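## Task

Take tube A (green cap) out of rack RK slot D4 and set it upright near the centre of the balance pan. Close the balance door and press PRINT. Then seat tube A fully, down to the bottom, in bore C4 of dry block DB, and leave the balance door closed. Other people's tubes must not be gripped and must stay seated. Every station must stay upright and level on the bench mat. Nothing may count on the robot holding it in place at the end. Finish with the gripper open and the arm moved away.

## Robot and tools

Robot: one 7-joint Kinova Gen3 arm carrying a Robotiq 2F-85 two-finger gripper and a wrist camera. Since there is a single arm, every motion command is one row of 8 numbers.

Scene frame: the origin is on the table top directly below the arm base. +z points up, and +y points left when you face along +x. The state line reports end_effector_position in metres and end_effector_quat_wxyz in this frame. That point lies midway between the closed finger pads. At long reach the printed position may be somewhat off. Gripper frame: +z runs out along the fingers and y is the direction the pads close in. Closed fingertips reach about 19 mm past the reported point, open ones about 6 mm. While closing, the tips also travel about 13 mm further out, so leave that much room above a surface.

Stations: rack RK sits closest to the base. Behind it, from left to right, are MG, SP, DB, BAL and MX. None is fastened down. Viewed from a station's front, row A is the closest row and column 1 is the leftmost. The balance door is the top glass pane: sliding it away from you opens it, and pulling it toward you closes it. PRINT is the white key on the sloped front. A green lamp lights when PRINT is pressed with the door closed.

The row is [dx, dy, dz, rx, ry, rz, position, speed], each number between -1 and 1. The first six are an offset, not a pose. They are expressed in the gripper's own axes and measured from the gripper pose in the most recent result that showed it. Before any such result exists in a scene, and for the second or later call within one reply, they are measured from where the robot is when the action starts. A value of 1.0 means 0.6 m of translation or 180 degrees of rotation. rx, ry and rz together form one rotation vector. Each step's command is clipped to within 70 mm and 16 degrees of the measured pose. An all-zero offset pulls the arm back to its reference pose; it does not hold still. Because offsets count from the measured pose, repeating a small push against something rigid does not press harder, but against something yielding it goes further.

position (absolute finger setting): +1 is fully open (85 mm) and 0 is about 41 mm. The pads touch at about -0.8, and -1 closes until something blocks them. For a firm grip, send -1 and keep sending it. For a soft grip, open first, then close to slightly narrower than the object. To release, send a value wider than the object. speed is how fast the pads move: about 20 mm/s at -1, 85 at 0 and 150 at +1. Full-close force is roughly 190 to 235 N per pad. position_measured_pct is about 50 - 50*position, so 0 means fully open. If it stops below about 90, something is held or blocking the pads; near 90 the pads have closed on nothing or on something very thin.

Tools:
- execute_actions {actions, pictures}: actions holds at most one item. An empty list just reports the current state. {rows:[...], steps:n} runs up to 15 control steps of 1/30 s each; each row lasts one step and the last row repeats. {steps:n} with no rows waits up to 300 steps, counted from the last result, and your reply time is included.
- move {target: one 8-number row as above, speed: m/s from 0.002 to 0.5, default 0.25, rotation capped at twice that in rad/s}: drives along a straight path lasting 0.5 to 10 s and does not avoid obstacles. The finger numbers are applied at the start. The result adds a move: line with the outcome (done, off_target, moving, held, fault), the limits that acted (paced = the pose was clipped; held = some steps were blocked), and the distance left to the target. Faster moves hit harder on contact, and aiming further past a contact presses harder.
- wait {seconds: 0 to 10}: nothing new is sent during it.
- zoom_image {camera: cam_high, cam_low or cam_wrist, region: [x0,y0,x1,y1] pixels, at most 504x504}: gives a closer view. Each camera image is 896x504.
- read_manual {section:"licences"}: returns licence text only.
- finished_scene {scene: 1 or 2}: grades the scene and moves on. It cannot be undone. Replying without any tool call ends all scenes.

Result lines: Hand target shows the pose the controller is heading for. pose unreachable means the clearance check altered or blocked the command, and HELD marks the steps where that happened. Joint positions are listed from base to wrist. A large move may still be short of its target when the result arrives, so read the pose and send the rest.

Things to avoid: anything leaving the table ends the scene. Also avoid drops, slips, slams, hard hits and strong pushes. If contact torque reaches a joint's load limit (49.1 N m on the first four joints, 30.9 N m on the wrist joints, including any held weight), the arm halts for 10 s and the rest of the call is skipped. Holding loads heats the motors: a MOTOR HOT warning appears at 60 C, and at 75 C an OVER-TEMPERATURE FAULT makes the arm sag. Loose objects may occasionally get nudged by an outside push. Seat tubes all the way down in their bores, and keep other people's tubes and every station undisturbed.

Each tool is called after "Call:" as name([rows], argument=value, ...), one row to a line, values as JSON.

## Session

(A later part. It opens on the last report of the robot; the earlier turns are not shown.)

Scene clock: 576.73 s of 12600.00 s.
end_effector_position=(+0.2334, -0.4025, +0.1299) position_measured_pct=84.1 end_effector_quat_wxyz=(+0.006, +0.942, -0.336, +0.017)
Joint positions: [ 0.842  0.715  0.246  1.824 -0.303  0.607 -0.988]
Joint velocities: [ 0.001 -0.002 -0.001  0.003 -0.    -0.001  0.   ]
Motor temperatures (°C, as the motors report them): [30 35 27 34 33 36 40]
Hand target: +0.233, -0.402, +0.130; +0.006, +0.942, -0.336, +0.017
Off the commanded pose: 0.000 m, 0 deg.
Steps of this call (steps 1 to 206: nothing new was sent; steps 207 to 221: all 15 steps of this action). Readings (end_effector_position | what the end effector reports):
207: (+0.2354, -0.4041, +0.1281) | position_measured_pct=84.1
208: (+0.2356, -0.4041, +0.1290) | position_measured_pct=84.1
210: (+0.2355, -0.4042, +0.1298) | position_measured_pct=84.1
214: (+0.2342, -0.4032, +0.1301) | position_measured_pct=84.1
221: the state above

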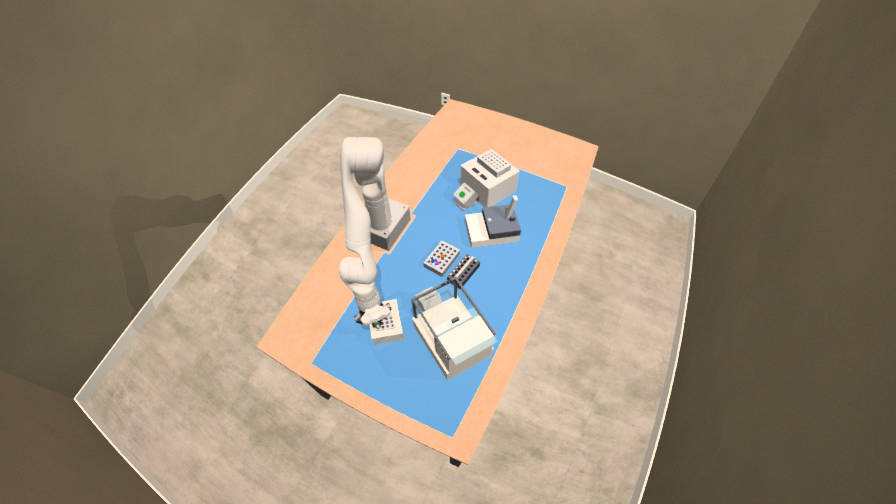

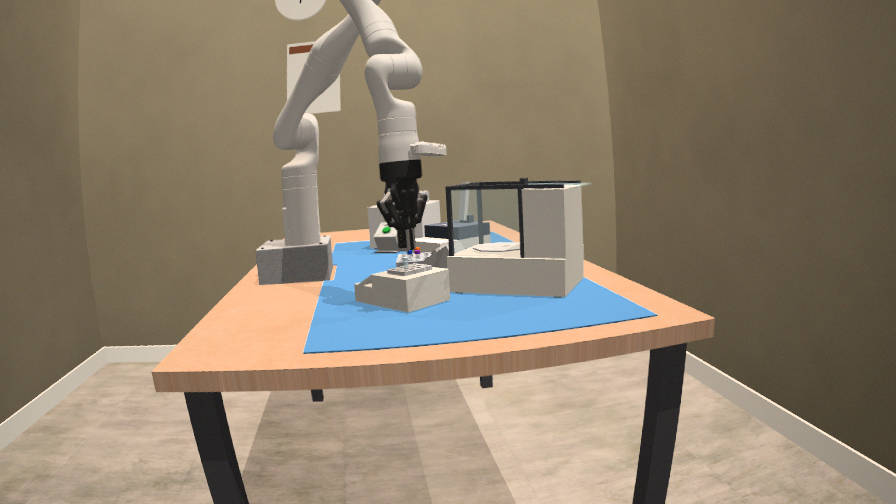

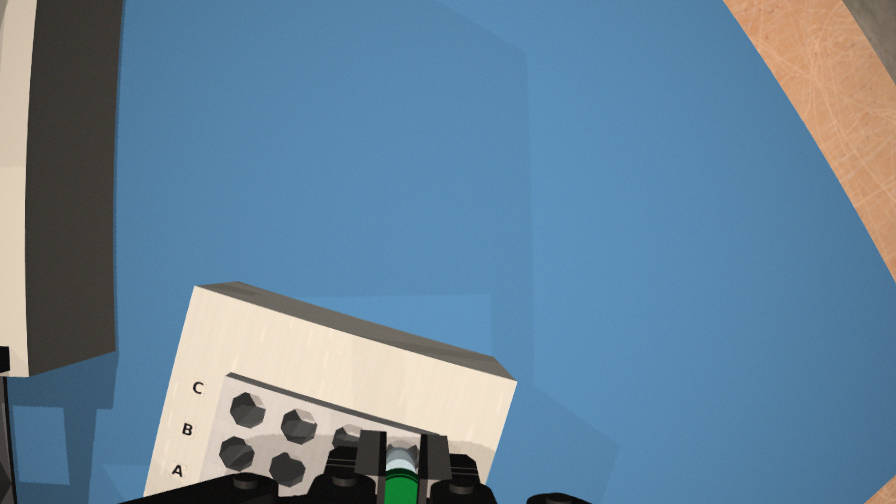

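Call:
move(target=[-0.001, 0, 0.012, 0, 0, 0, -1, 0], speed=0.003)

Call:
zoom_image(camera="cam_wrist", region=[200, 304, 500, 504])

Scene clock: 583.83 s of 12600.00 s.
end_effector_position=(+0.2327, -0.4025, +0.1228) position_measured_pct=84.1 end_effector_quat_wxyz=(+0.006, +0.942, -0.336, +0.017)
Joint positions: [ 0.847  0.728  0.24   1.829 -0.307  0.589 -0.983]
Joint velocities: [ 0.     0.001 -0.003  0.     0.    -0.003  0.   ]
Motor temperatures (°C, as the motors report them): [30 35 27 34 33 36 40]
Hand target: +0.233, -0.402, +0.123; +0.006, +0.942, -0.336, +0.017
Off the commanded pose: 0.001 m, 0 deg.
move: done

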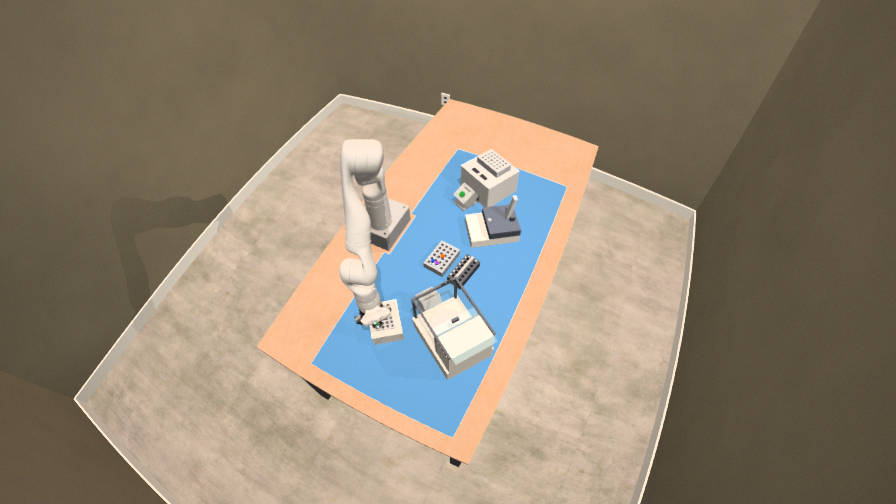

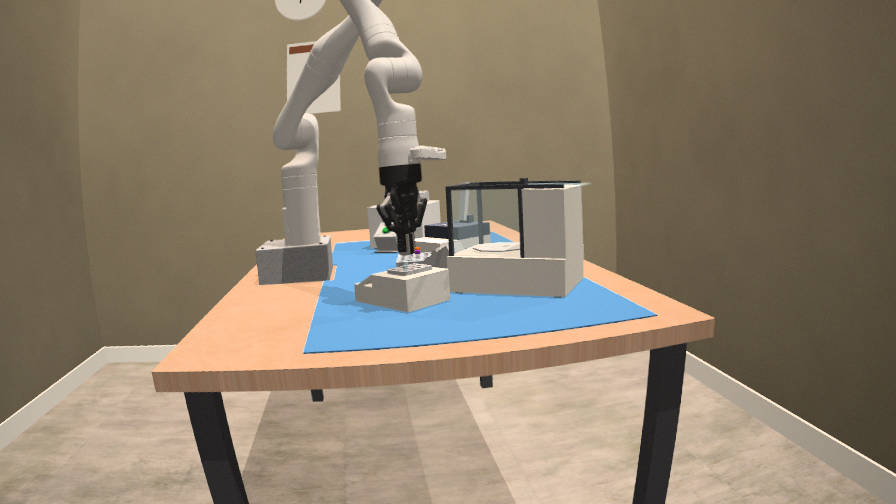

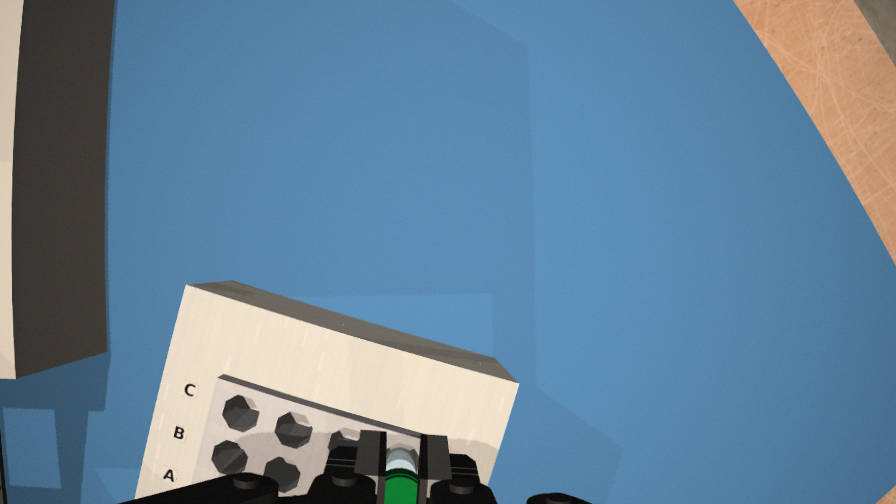

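Region (200, 304, 500, 504) of cam_wrist's 896x504 image, scaled by 1.680.

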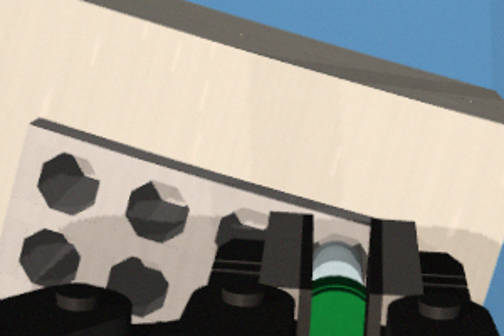

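It's entering. Continue down, straightening tilt slightly.

Call:
move(target=[0, 0, 0.03, 0, 0, 0, -1, 0], speed=0.005)

Call:
zoom_image(camera="cam_wrist", region=[200, 304, 500, 504])

Scene clock: 590.40 s of 12600.00 s.
end_effector_position=(+0.2323, -0.4025, +0.1046) position_measured_pct=84.1 end_effector_quat_wxyz=(+0.006, +0.942, -0.336, +0.016)
Joint positions: [ 0.859  0.765  0.224  1.834 -0.318  0.547 -0.974]
Joint velocities: [ 0.001  0.001 -0.001  0.     0.001 -0.    -0.   ]
Motor temperatures (°C, as the motors report them): [30 35 27 34 33 36 40]
Hand target: +0.233, -0.403, +0.105; +0.006, +0.942, -0.336, +0.017
Off the commanded pose: 0.001 m, 0 deg.
move: done

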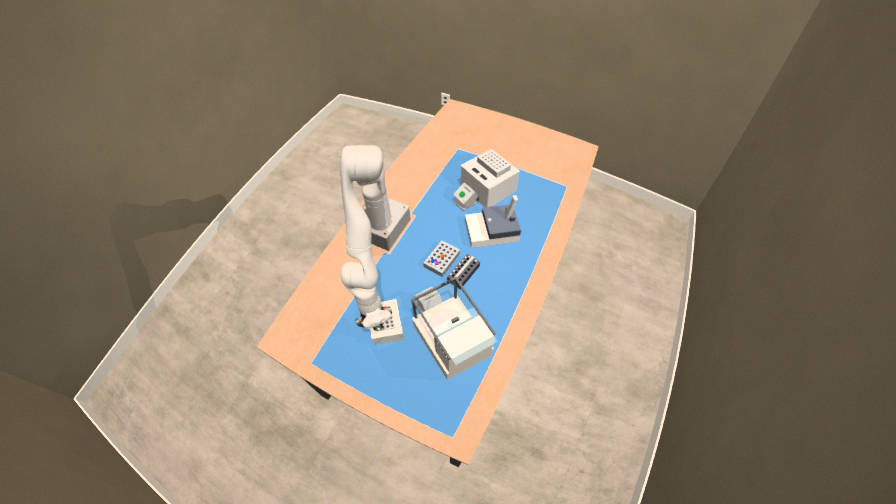

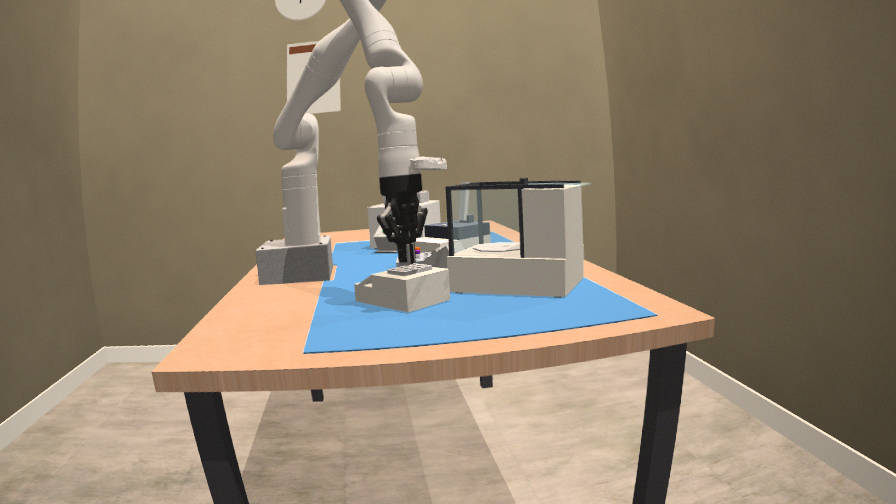

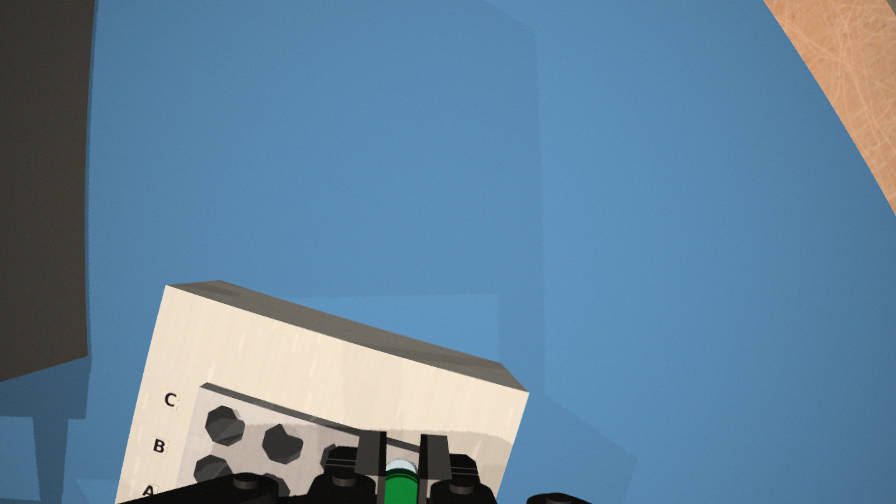

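Region (200, 304, 500, 504) of cam_wrist's 896x504 image, scaled by 1.680.

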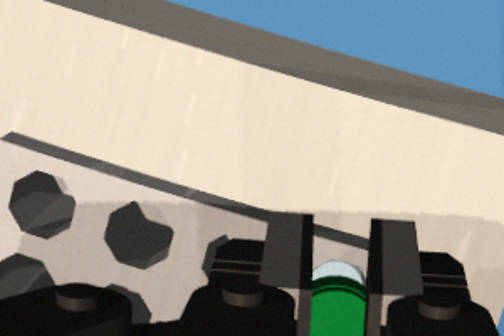

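Call:
move(target=[0, 0, 0.012, 0, 0, 0, -1, 0], speed=0.004)

Scene clock: 594.70 s of 12600.00 s.
end_effector_position=(+0.2321, -0.4025, +0.0988) position_measured_pct=84.1 end_effector_quat_wxyz=(+0.005, +0.941, -0.337, +0.016)
Joint positions: [ 0.863  0.776  0.217  1.836 -0.322  0.533 -0.971]
Joint velocities: [ 0.    -0.     0.002 -0.002  0.    -0.     0.   ]
Motor temperatures (°C, as the motors report them): [30 35 27 34 33 36 40]
Hand target: +0.233, -0.403, +0.097; +0.006, +0.942, -0.336, +0.016
Off the commanded pose: 0.001 m, 0 deg.
move: done

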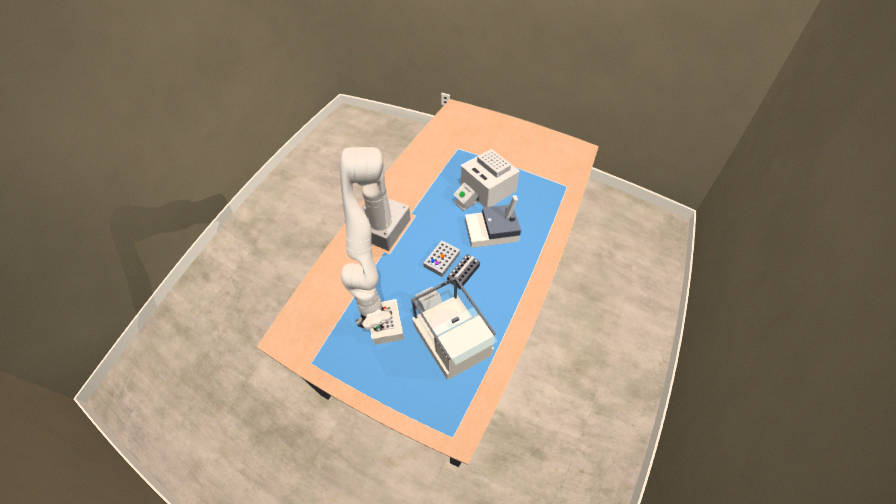

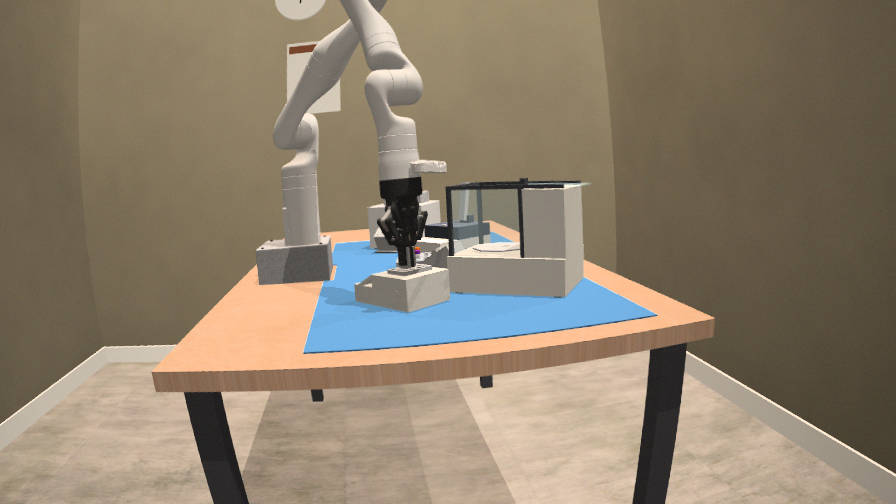

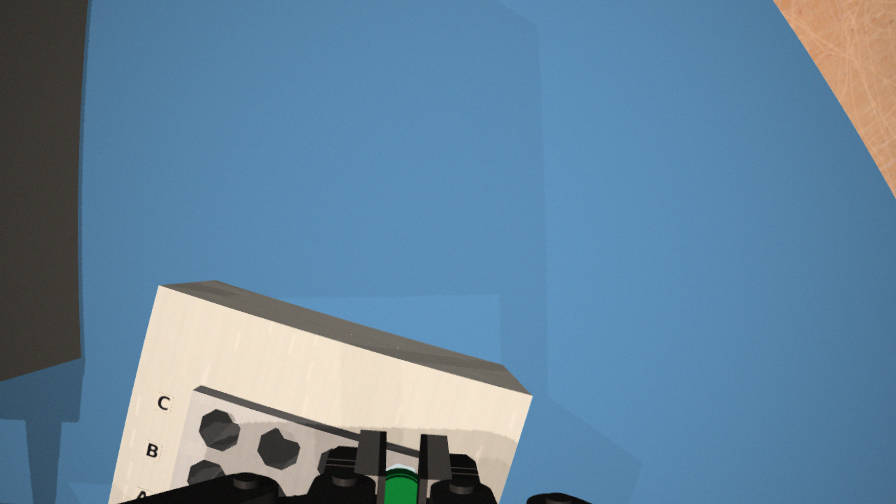

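Call:
move(target=[0, 0, 0.007, 0, 0, 0, -1, 0], speed=0.003)

Call:
zoom_image(camera="cam_low", region=[370, 215, 450, 295])

Scene clock: 599.90 s of 12600.00 s.
end_effector_position=(+0.2322, -0.4027, +0.0984) position_measured_pct=84.1 end_effector_quat_wxyz=(+0.006, +0.941, -0.337, +0.018)
Joint positions: [ 0.866  0.776  0.215  1.838 -0.324  0.529 -0.968]
Joint velocities: [ 0.    -0.    -0.001  0.002  0.    -0.001  0.   ]
Motor temperatures (°C, as the motors report them): [30 35 27 34 33 36 40]
Hand target: +0.232, -0.403, +0.095; +0.005, +0.941, -0.337, +0.016
Off the commanded pose: 0.004 m, 0 deg.
move: off_target

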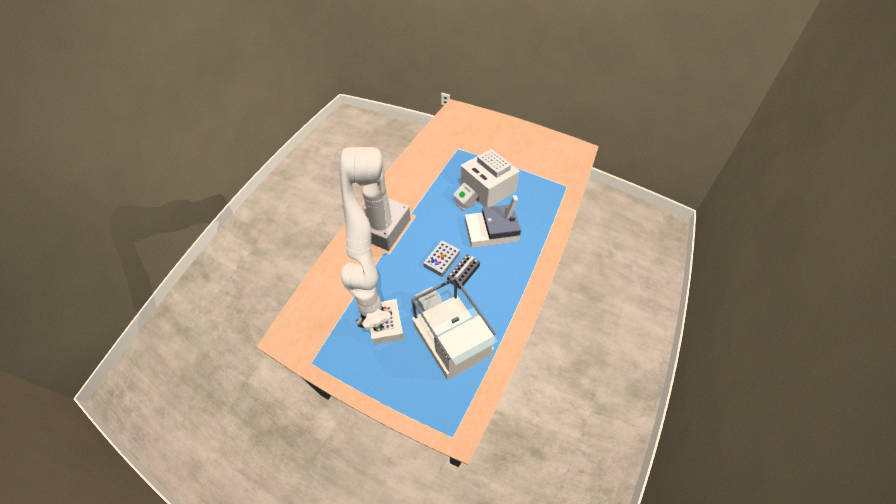

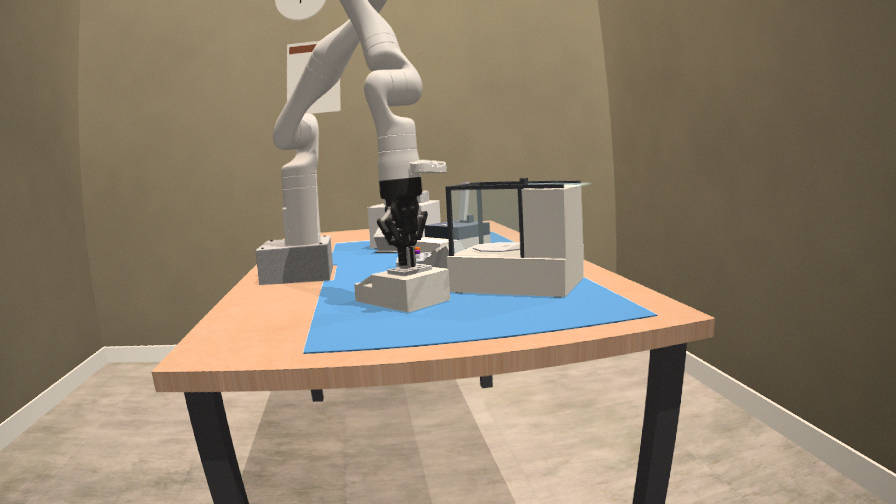

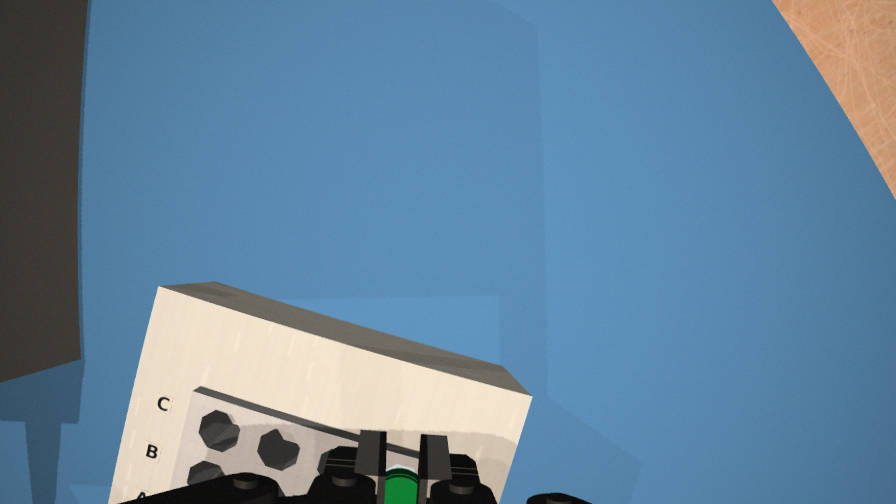

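Region (370, 215, 450, 295) of cam_low's 896x504 image, scaled by 6.300, with more detail than that image has.

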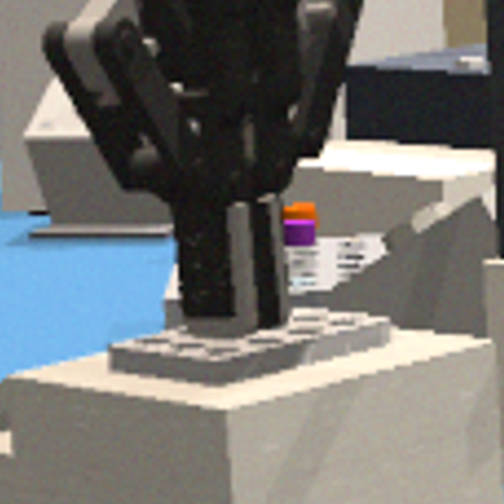

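Call:
execute_actions([
  {"rows": [[0,0,-0.004,0,0,0,-0.3,0]], "steps": 15},
], pictures=false)

Call:
move(target=[-0.03, 0, -0.09, 0, 0, 0, -0.3, 0], speed=0.04)

Call:
zoom_image(camera="cam_low", region=[370, 215, 450, 295])

Scene clock: 605.70 s of 12600.00 s.
end_effector_position=(+0.2321, -0.4026, +0.1008) position_measured_pct=65.1 end_effector_quat_wxyz=(+0.006, +0.941, -0.337, +0.018)
Joint positions: [ 0.865  0.771  0.217  1.838 -0.322  0.534 -0.97 ]
Joint velocities: [-0.    -0.     0.001  0.001 -0.    -0.001  0.001]
Motor temperatures (°C, as the motors report them): [30 35 27 34 33 36 40]
Hand target: +0.232, -0.403, +0.101; +0.006, +0.941, -0.337, +0.018
Off the commanded pose: 0.000 m, 0 deg.
Steps of this call (steps 1 to 159: nothing new was sent; steps 160 to 174: all 15 steps of this action). Readings (end_effector_position | what the end effector reports):
160: (+0.2323, -0.4028, +0.0989) | position_measured_pct=84.1
161: (+0.2321, -0.4025, +0.0997) | position_measured_pct=84.1
163: (+0.2319, -0.4025, +0.1005) | position_measured_pct=79.8
167: (+0.2321, -0.4027, +0.1008) | position_measured_pct=68.7
174: the state above

Scene clock: 607.67 s of 12600.00 s.
end_effector_position=(+0.2165, -0.3899, +0.1537) position_measured_pct=65.1 end_effector_quat_wxyz=(+0.005, +0.941, -0.337, +0.018)
Joint positions: [ 0.846  0.639  0.26   1.877 -0.285  0.629 -0.983]
Joint velocities: [-0.001 -0.006  0.002  0.002  0.002  0.003 -0.001]
Motor temperatures (°C, as the motors report them): [30 35 27 34 33 36 40]
Hand target: +0.217, -0.390, +0.154; +0.006, +0.941, -0.337, +0.018
Off the commanded pose: 0.000 m, 0 deg.
move: done

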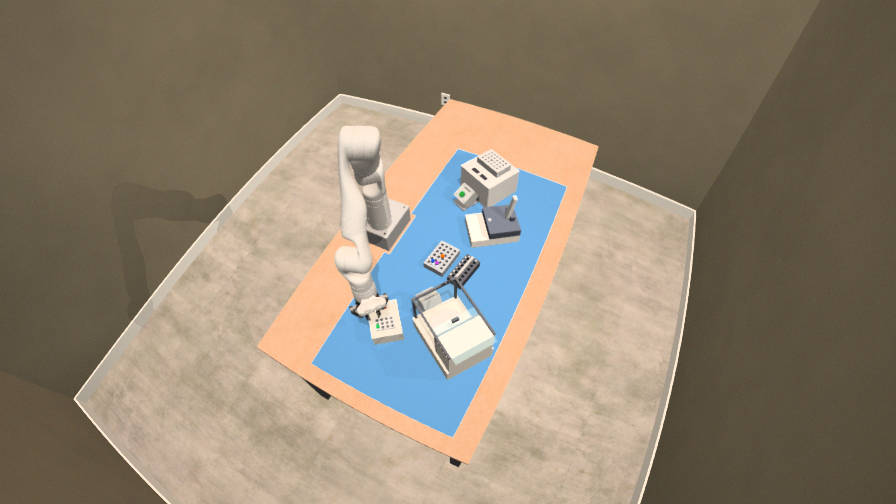

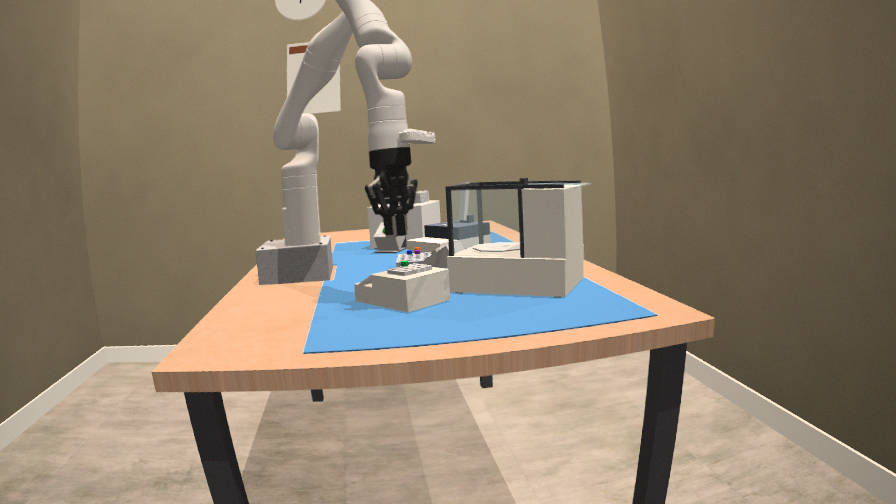

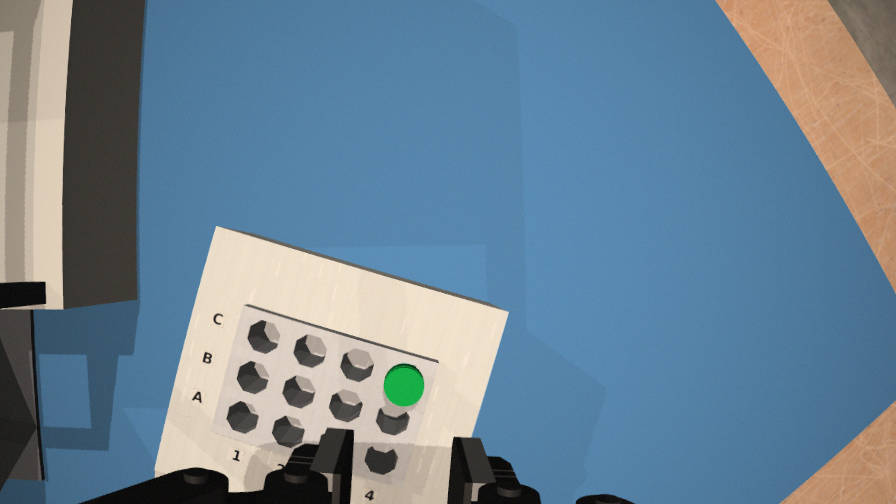

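Region (370, 215, 450, 295) of cam_low's 896x504 image, scaled by 6.300, with more detail than that image has.

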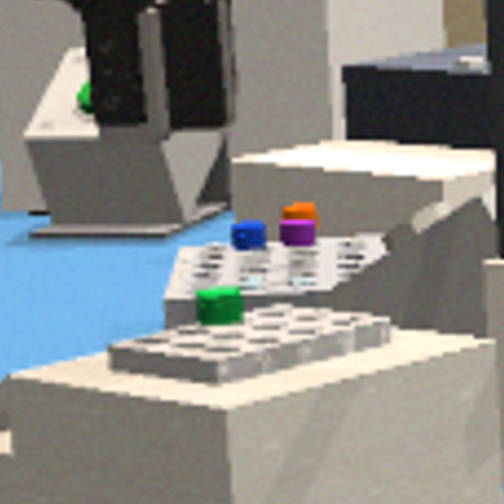

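Call:
move(target=[0.03, 0, 0.062, 0, 0, 0, -1, 0], speed=0.04)

Call:
move(target=[0, 0, 0.022, 0, 0, 0, -1, 0], speed=0.004)

Call:
zoom_image(camera="cam_low", region=[370, 215, 450, 295])

Scene clock: 618.53 s of 12600.00 s.
end_effector_position=(+0.2316, -0.4022, +0.1176) position_measured_pct=91.7 end_effector_quat_wxyz=(+0.006, +0.941, -0.337, +0.018)
Joint positions: [ 0.855  0.736  0.232  1.834 -0.311  0.573 -0.979]
Joint velocities: [ 0.001  0.006 -0.001 -0.001  0.001 -0.     0.   ]
Motor temperatures (°C, as the motors report them): [30 35 27 34 33 36 40]
Hand target: +0.232, -0.402, +0.117; +0.006, +0.941, -0.337, +0.018
Off the commanded pose: 0.000 m, 0 deg.
move: done

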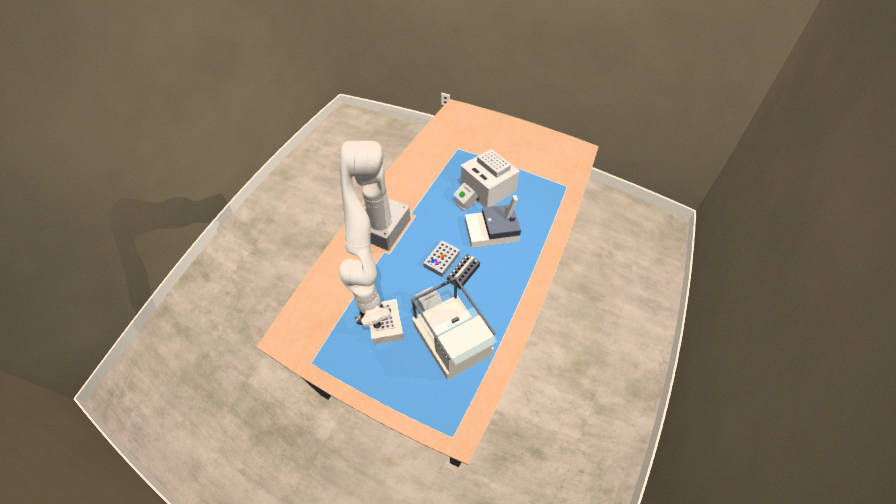

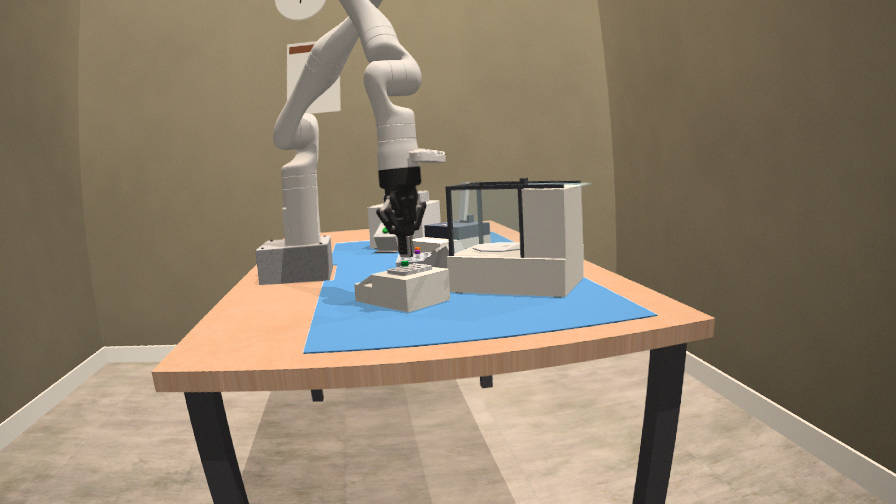

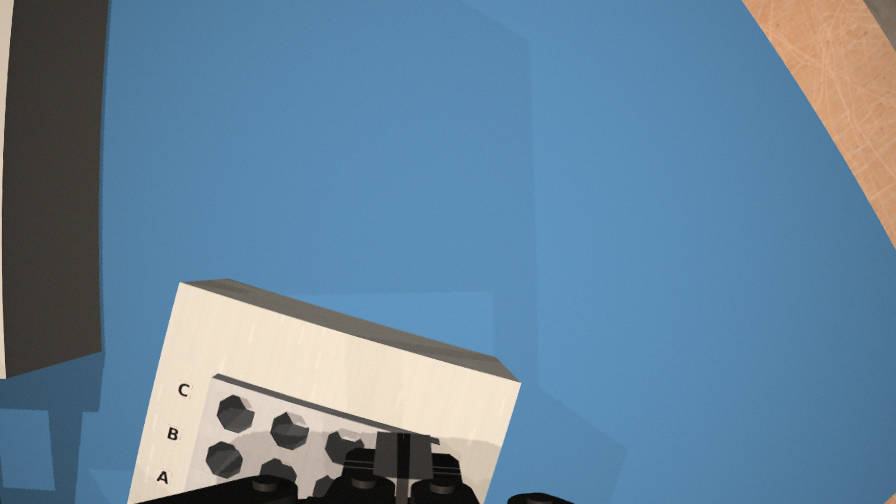

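Scene clock: 622.07 s of 12600.00 s.
end_effector_position=(+0.2329, -0.4045, +0.1092) position_measured_pct=91.7 end_effector_quat_wxyz=(+0.008, +0.941, -0.337, +0.021)
Joint positions: [ 0.863  0.753  0.222  1.836 -0.319  0.546 -0.972]
Joint velocities: [ 0.     0.     0.002  0.001 -0.002 -0.001  0.001]
Motor temperatures (°C, as the motors report them): [30 35 27 34 33 36 40]
Hand target: +0.232, -0.403, +0.104; +0.006, +0.941, -0.337, +0.018
Off the commanded pose: 0.005 m, 0 deg.
move: off_target

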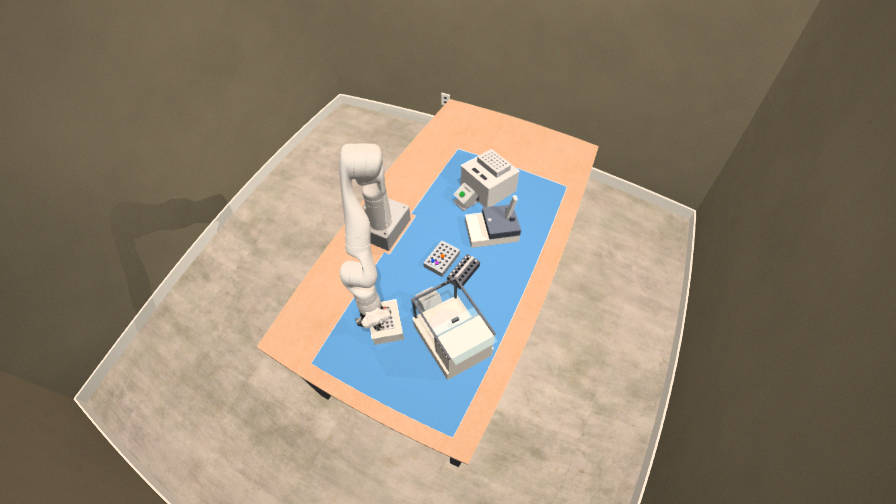

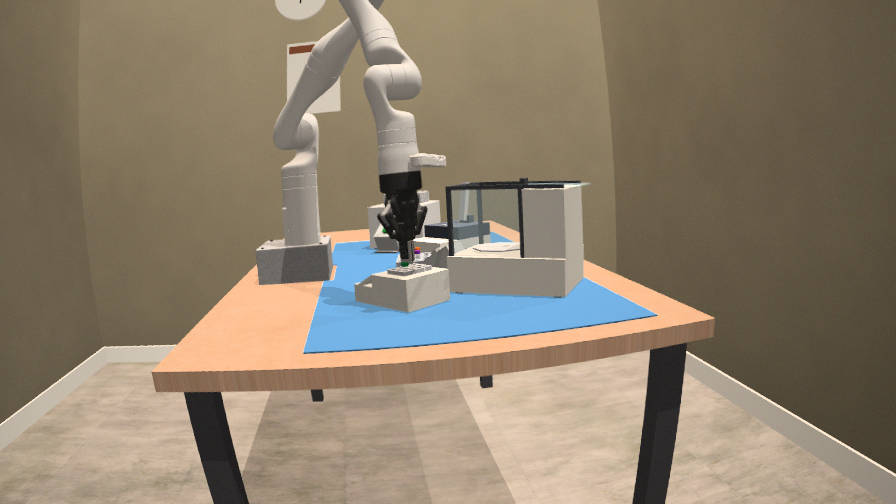

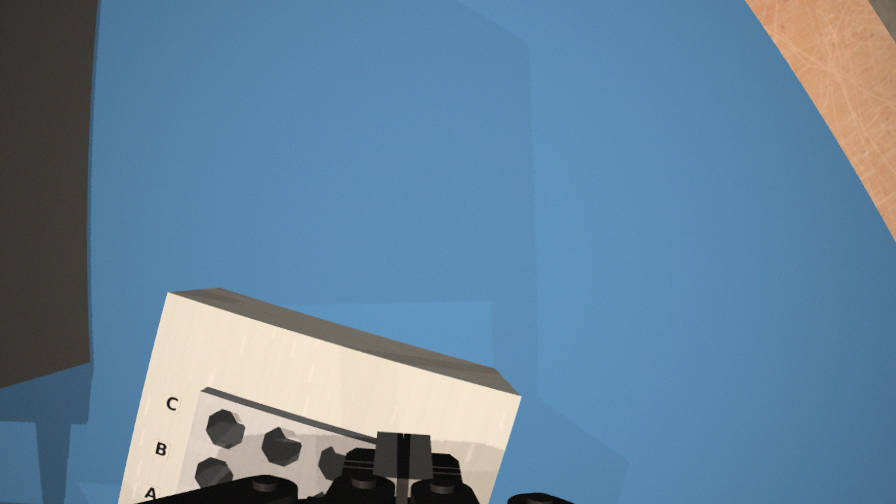

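Region (370, 215, 450, 295) of cam_low's 896x504 image, scaled by 6.300, with more detail than that image has.

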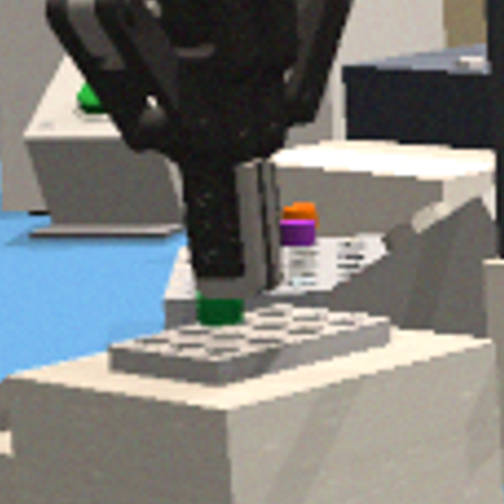

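Call:
move(target=[0, 0, -0.31, 0, 0, 0, -0.35, 0], speed=0.2)

Scene clock: 627.47 s of 12600.00 s.
end_effector_position=(+0.2263, -0.3987, +0.2946) position_measured_pct=67.5 end_effector_quat_wxyz=(+0.007, +0.941, -0.337, +0.021)
Joint positions: [ 0.781  0.434  0.338  1.669 -0.182  1.028 -1.088]
Joint velocities: [-0.001 -0.002  0.001 -0.001 -0.     0.002 -0.002]
Motor temperatures (°C, as the motors report them): [30 35 27 34 33 36 40]
Hand target: +0.226, -0.399, +0.295; +0.007, +0.941, -0.337, +0.021
Off the commanded pose: 0.001 m, 0 deg.
move: done

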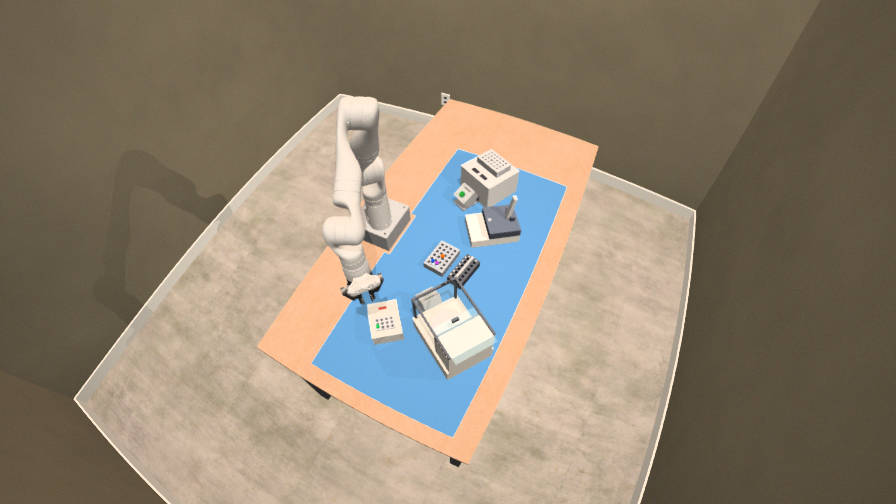

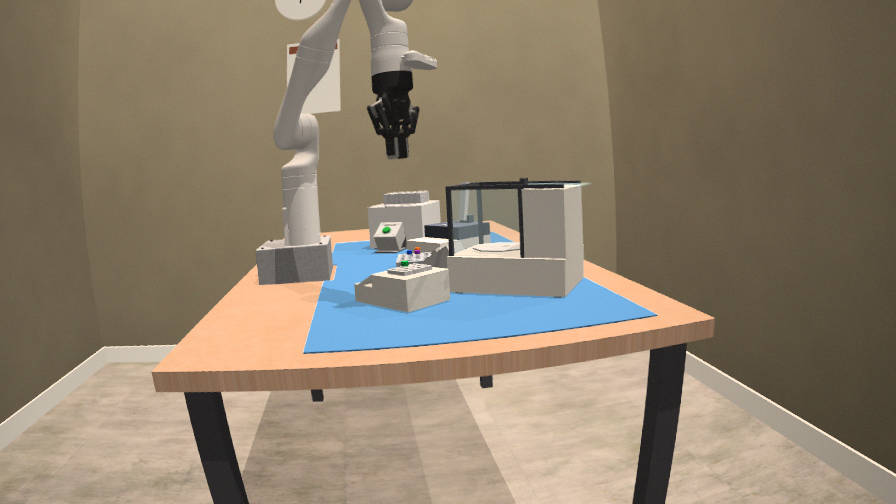

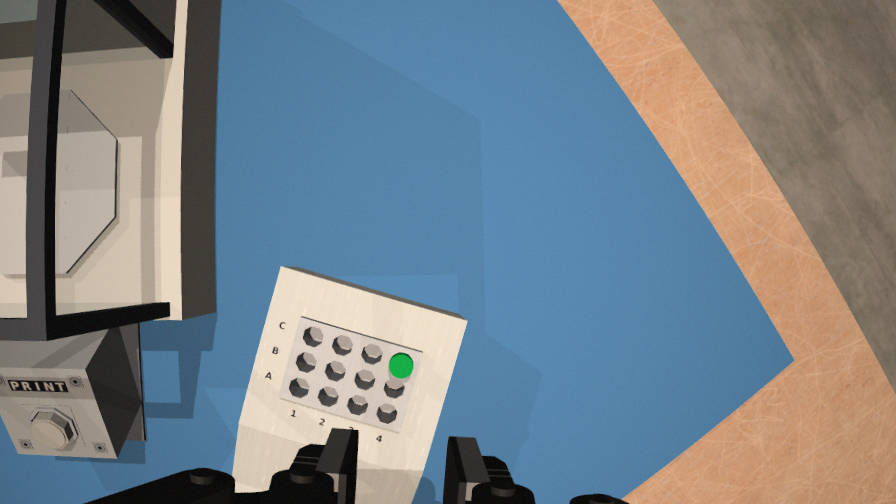

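Call:
move(target=[0.238, -0.364, -0.01, 0.01, -0.01, -0.5, -0.35, 0], speed=0.2)

Scene clock: 642.40 s of 12600.00 s.
end_effector_position=(+0.4742, -0.3199, +0.3073) position_measured_pct=67.5 end_effector_quat_wxyz=(+0.002, +0.904, +0.427, +0.000)
Joint positions: [ 0.586  0.69  -0.062  1.139  0.044  1.311 -0.168]
Joint velocities: [-0.001  0.006 -0.001 -0.008  0.001  0.004  0.005]
Motor temperatures (°C, as the motors report them): [30 35 27 34 33 36 40]
Hand target: +0.474, -0.320, +0.307; +0.002, +0.904, +0.428, +0.000
Off the commanded pose: 0.001 m, 0 deg.
move: done

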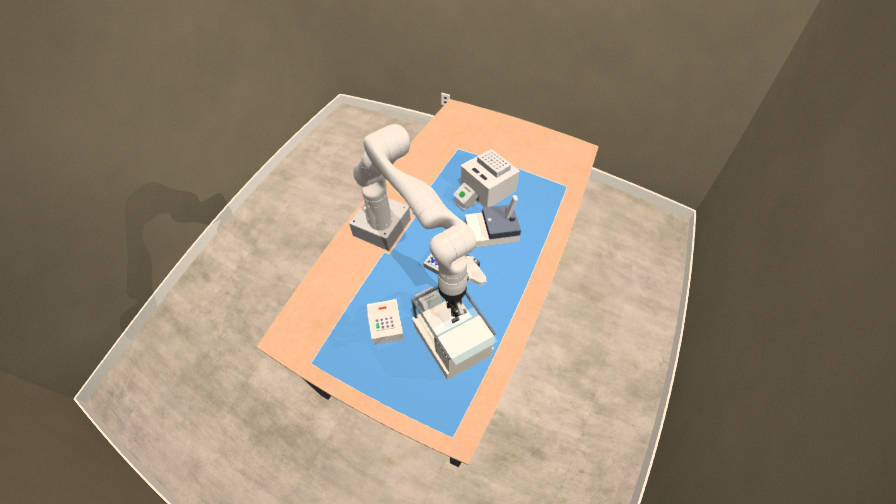

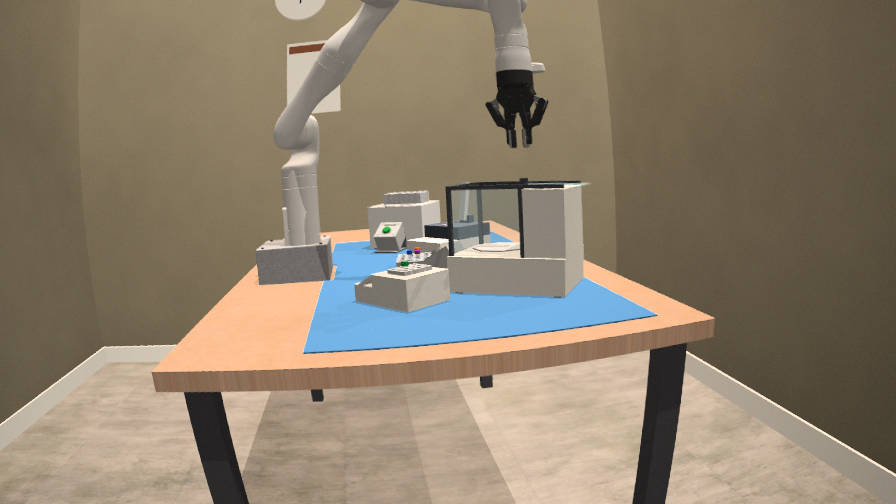

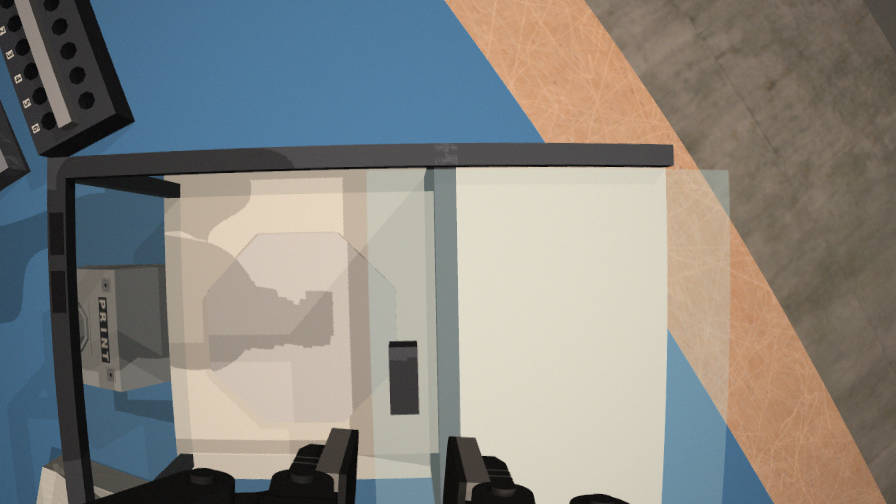

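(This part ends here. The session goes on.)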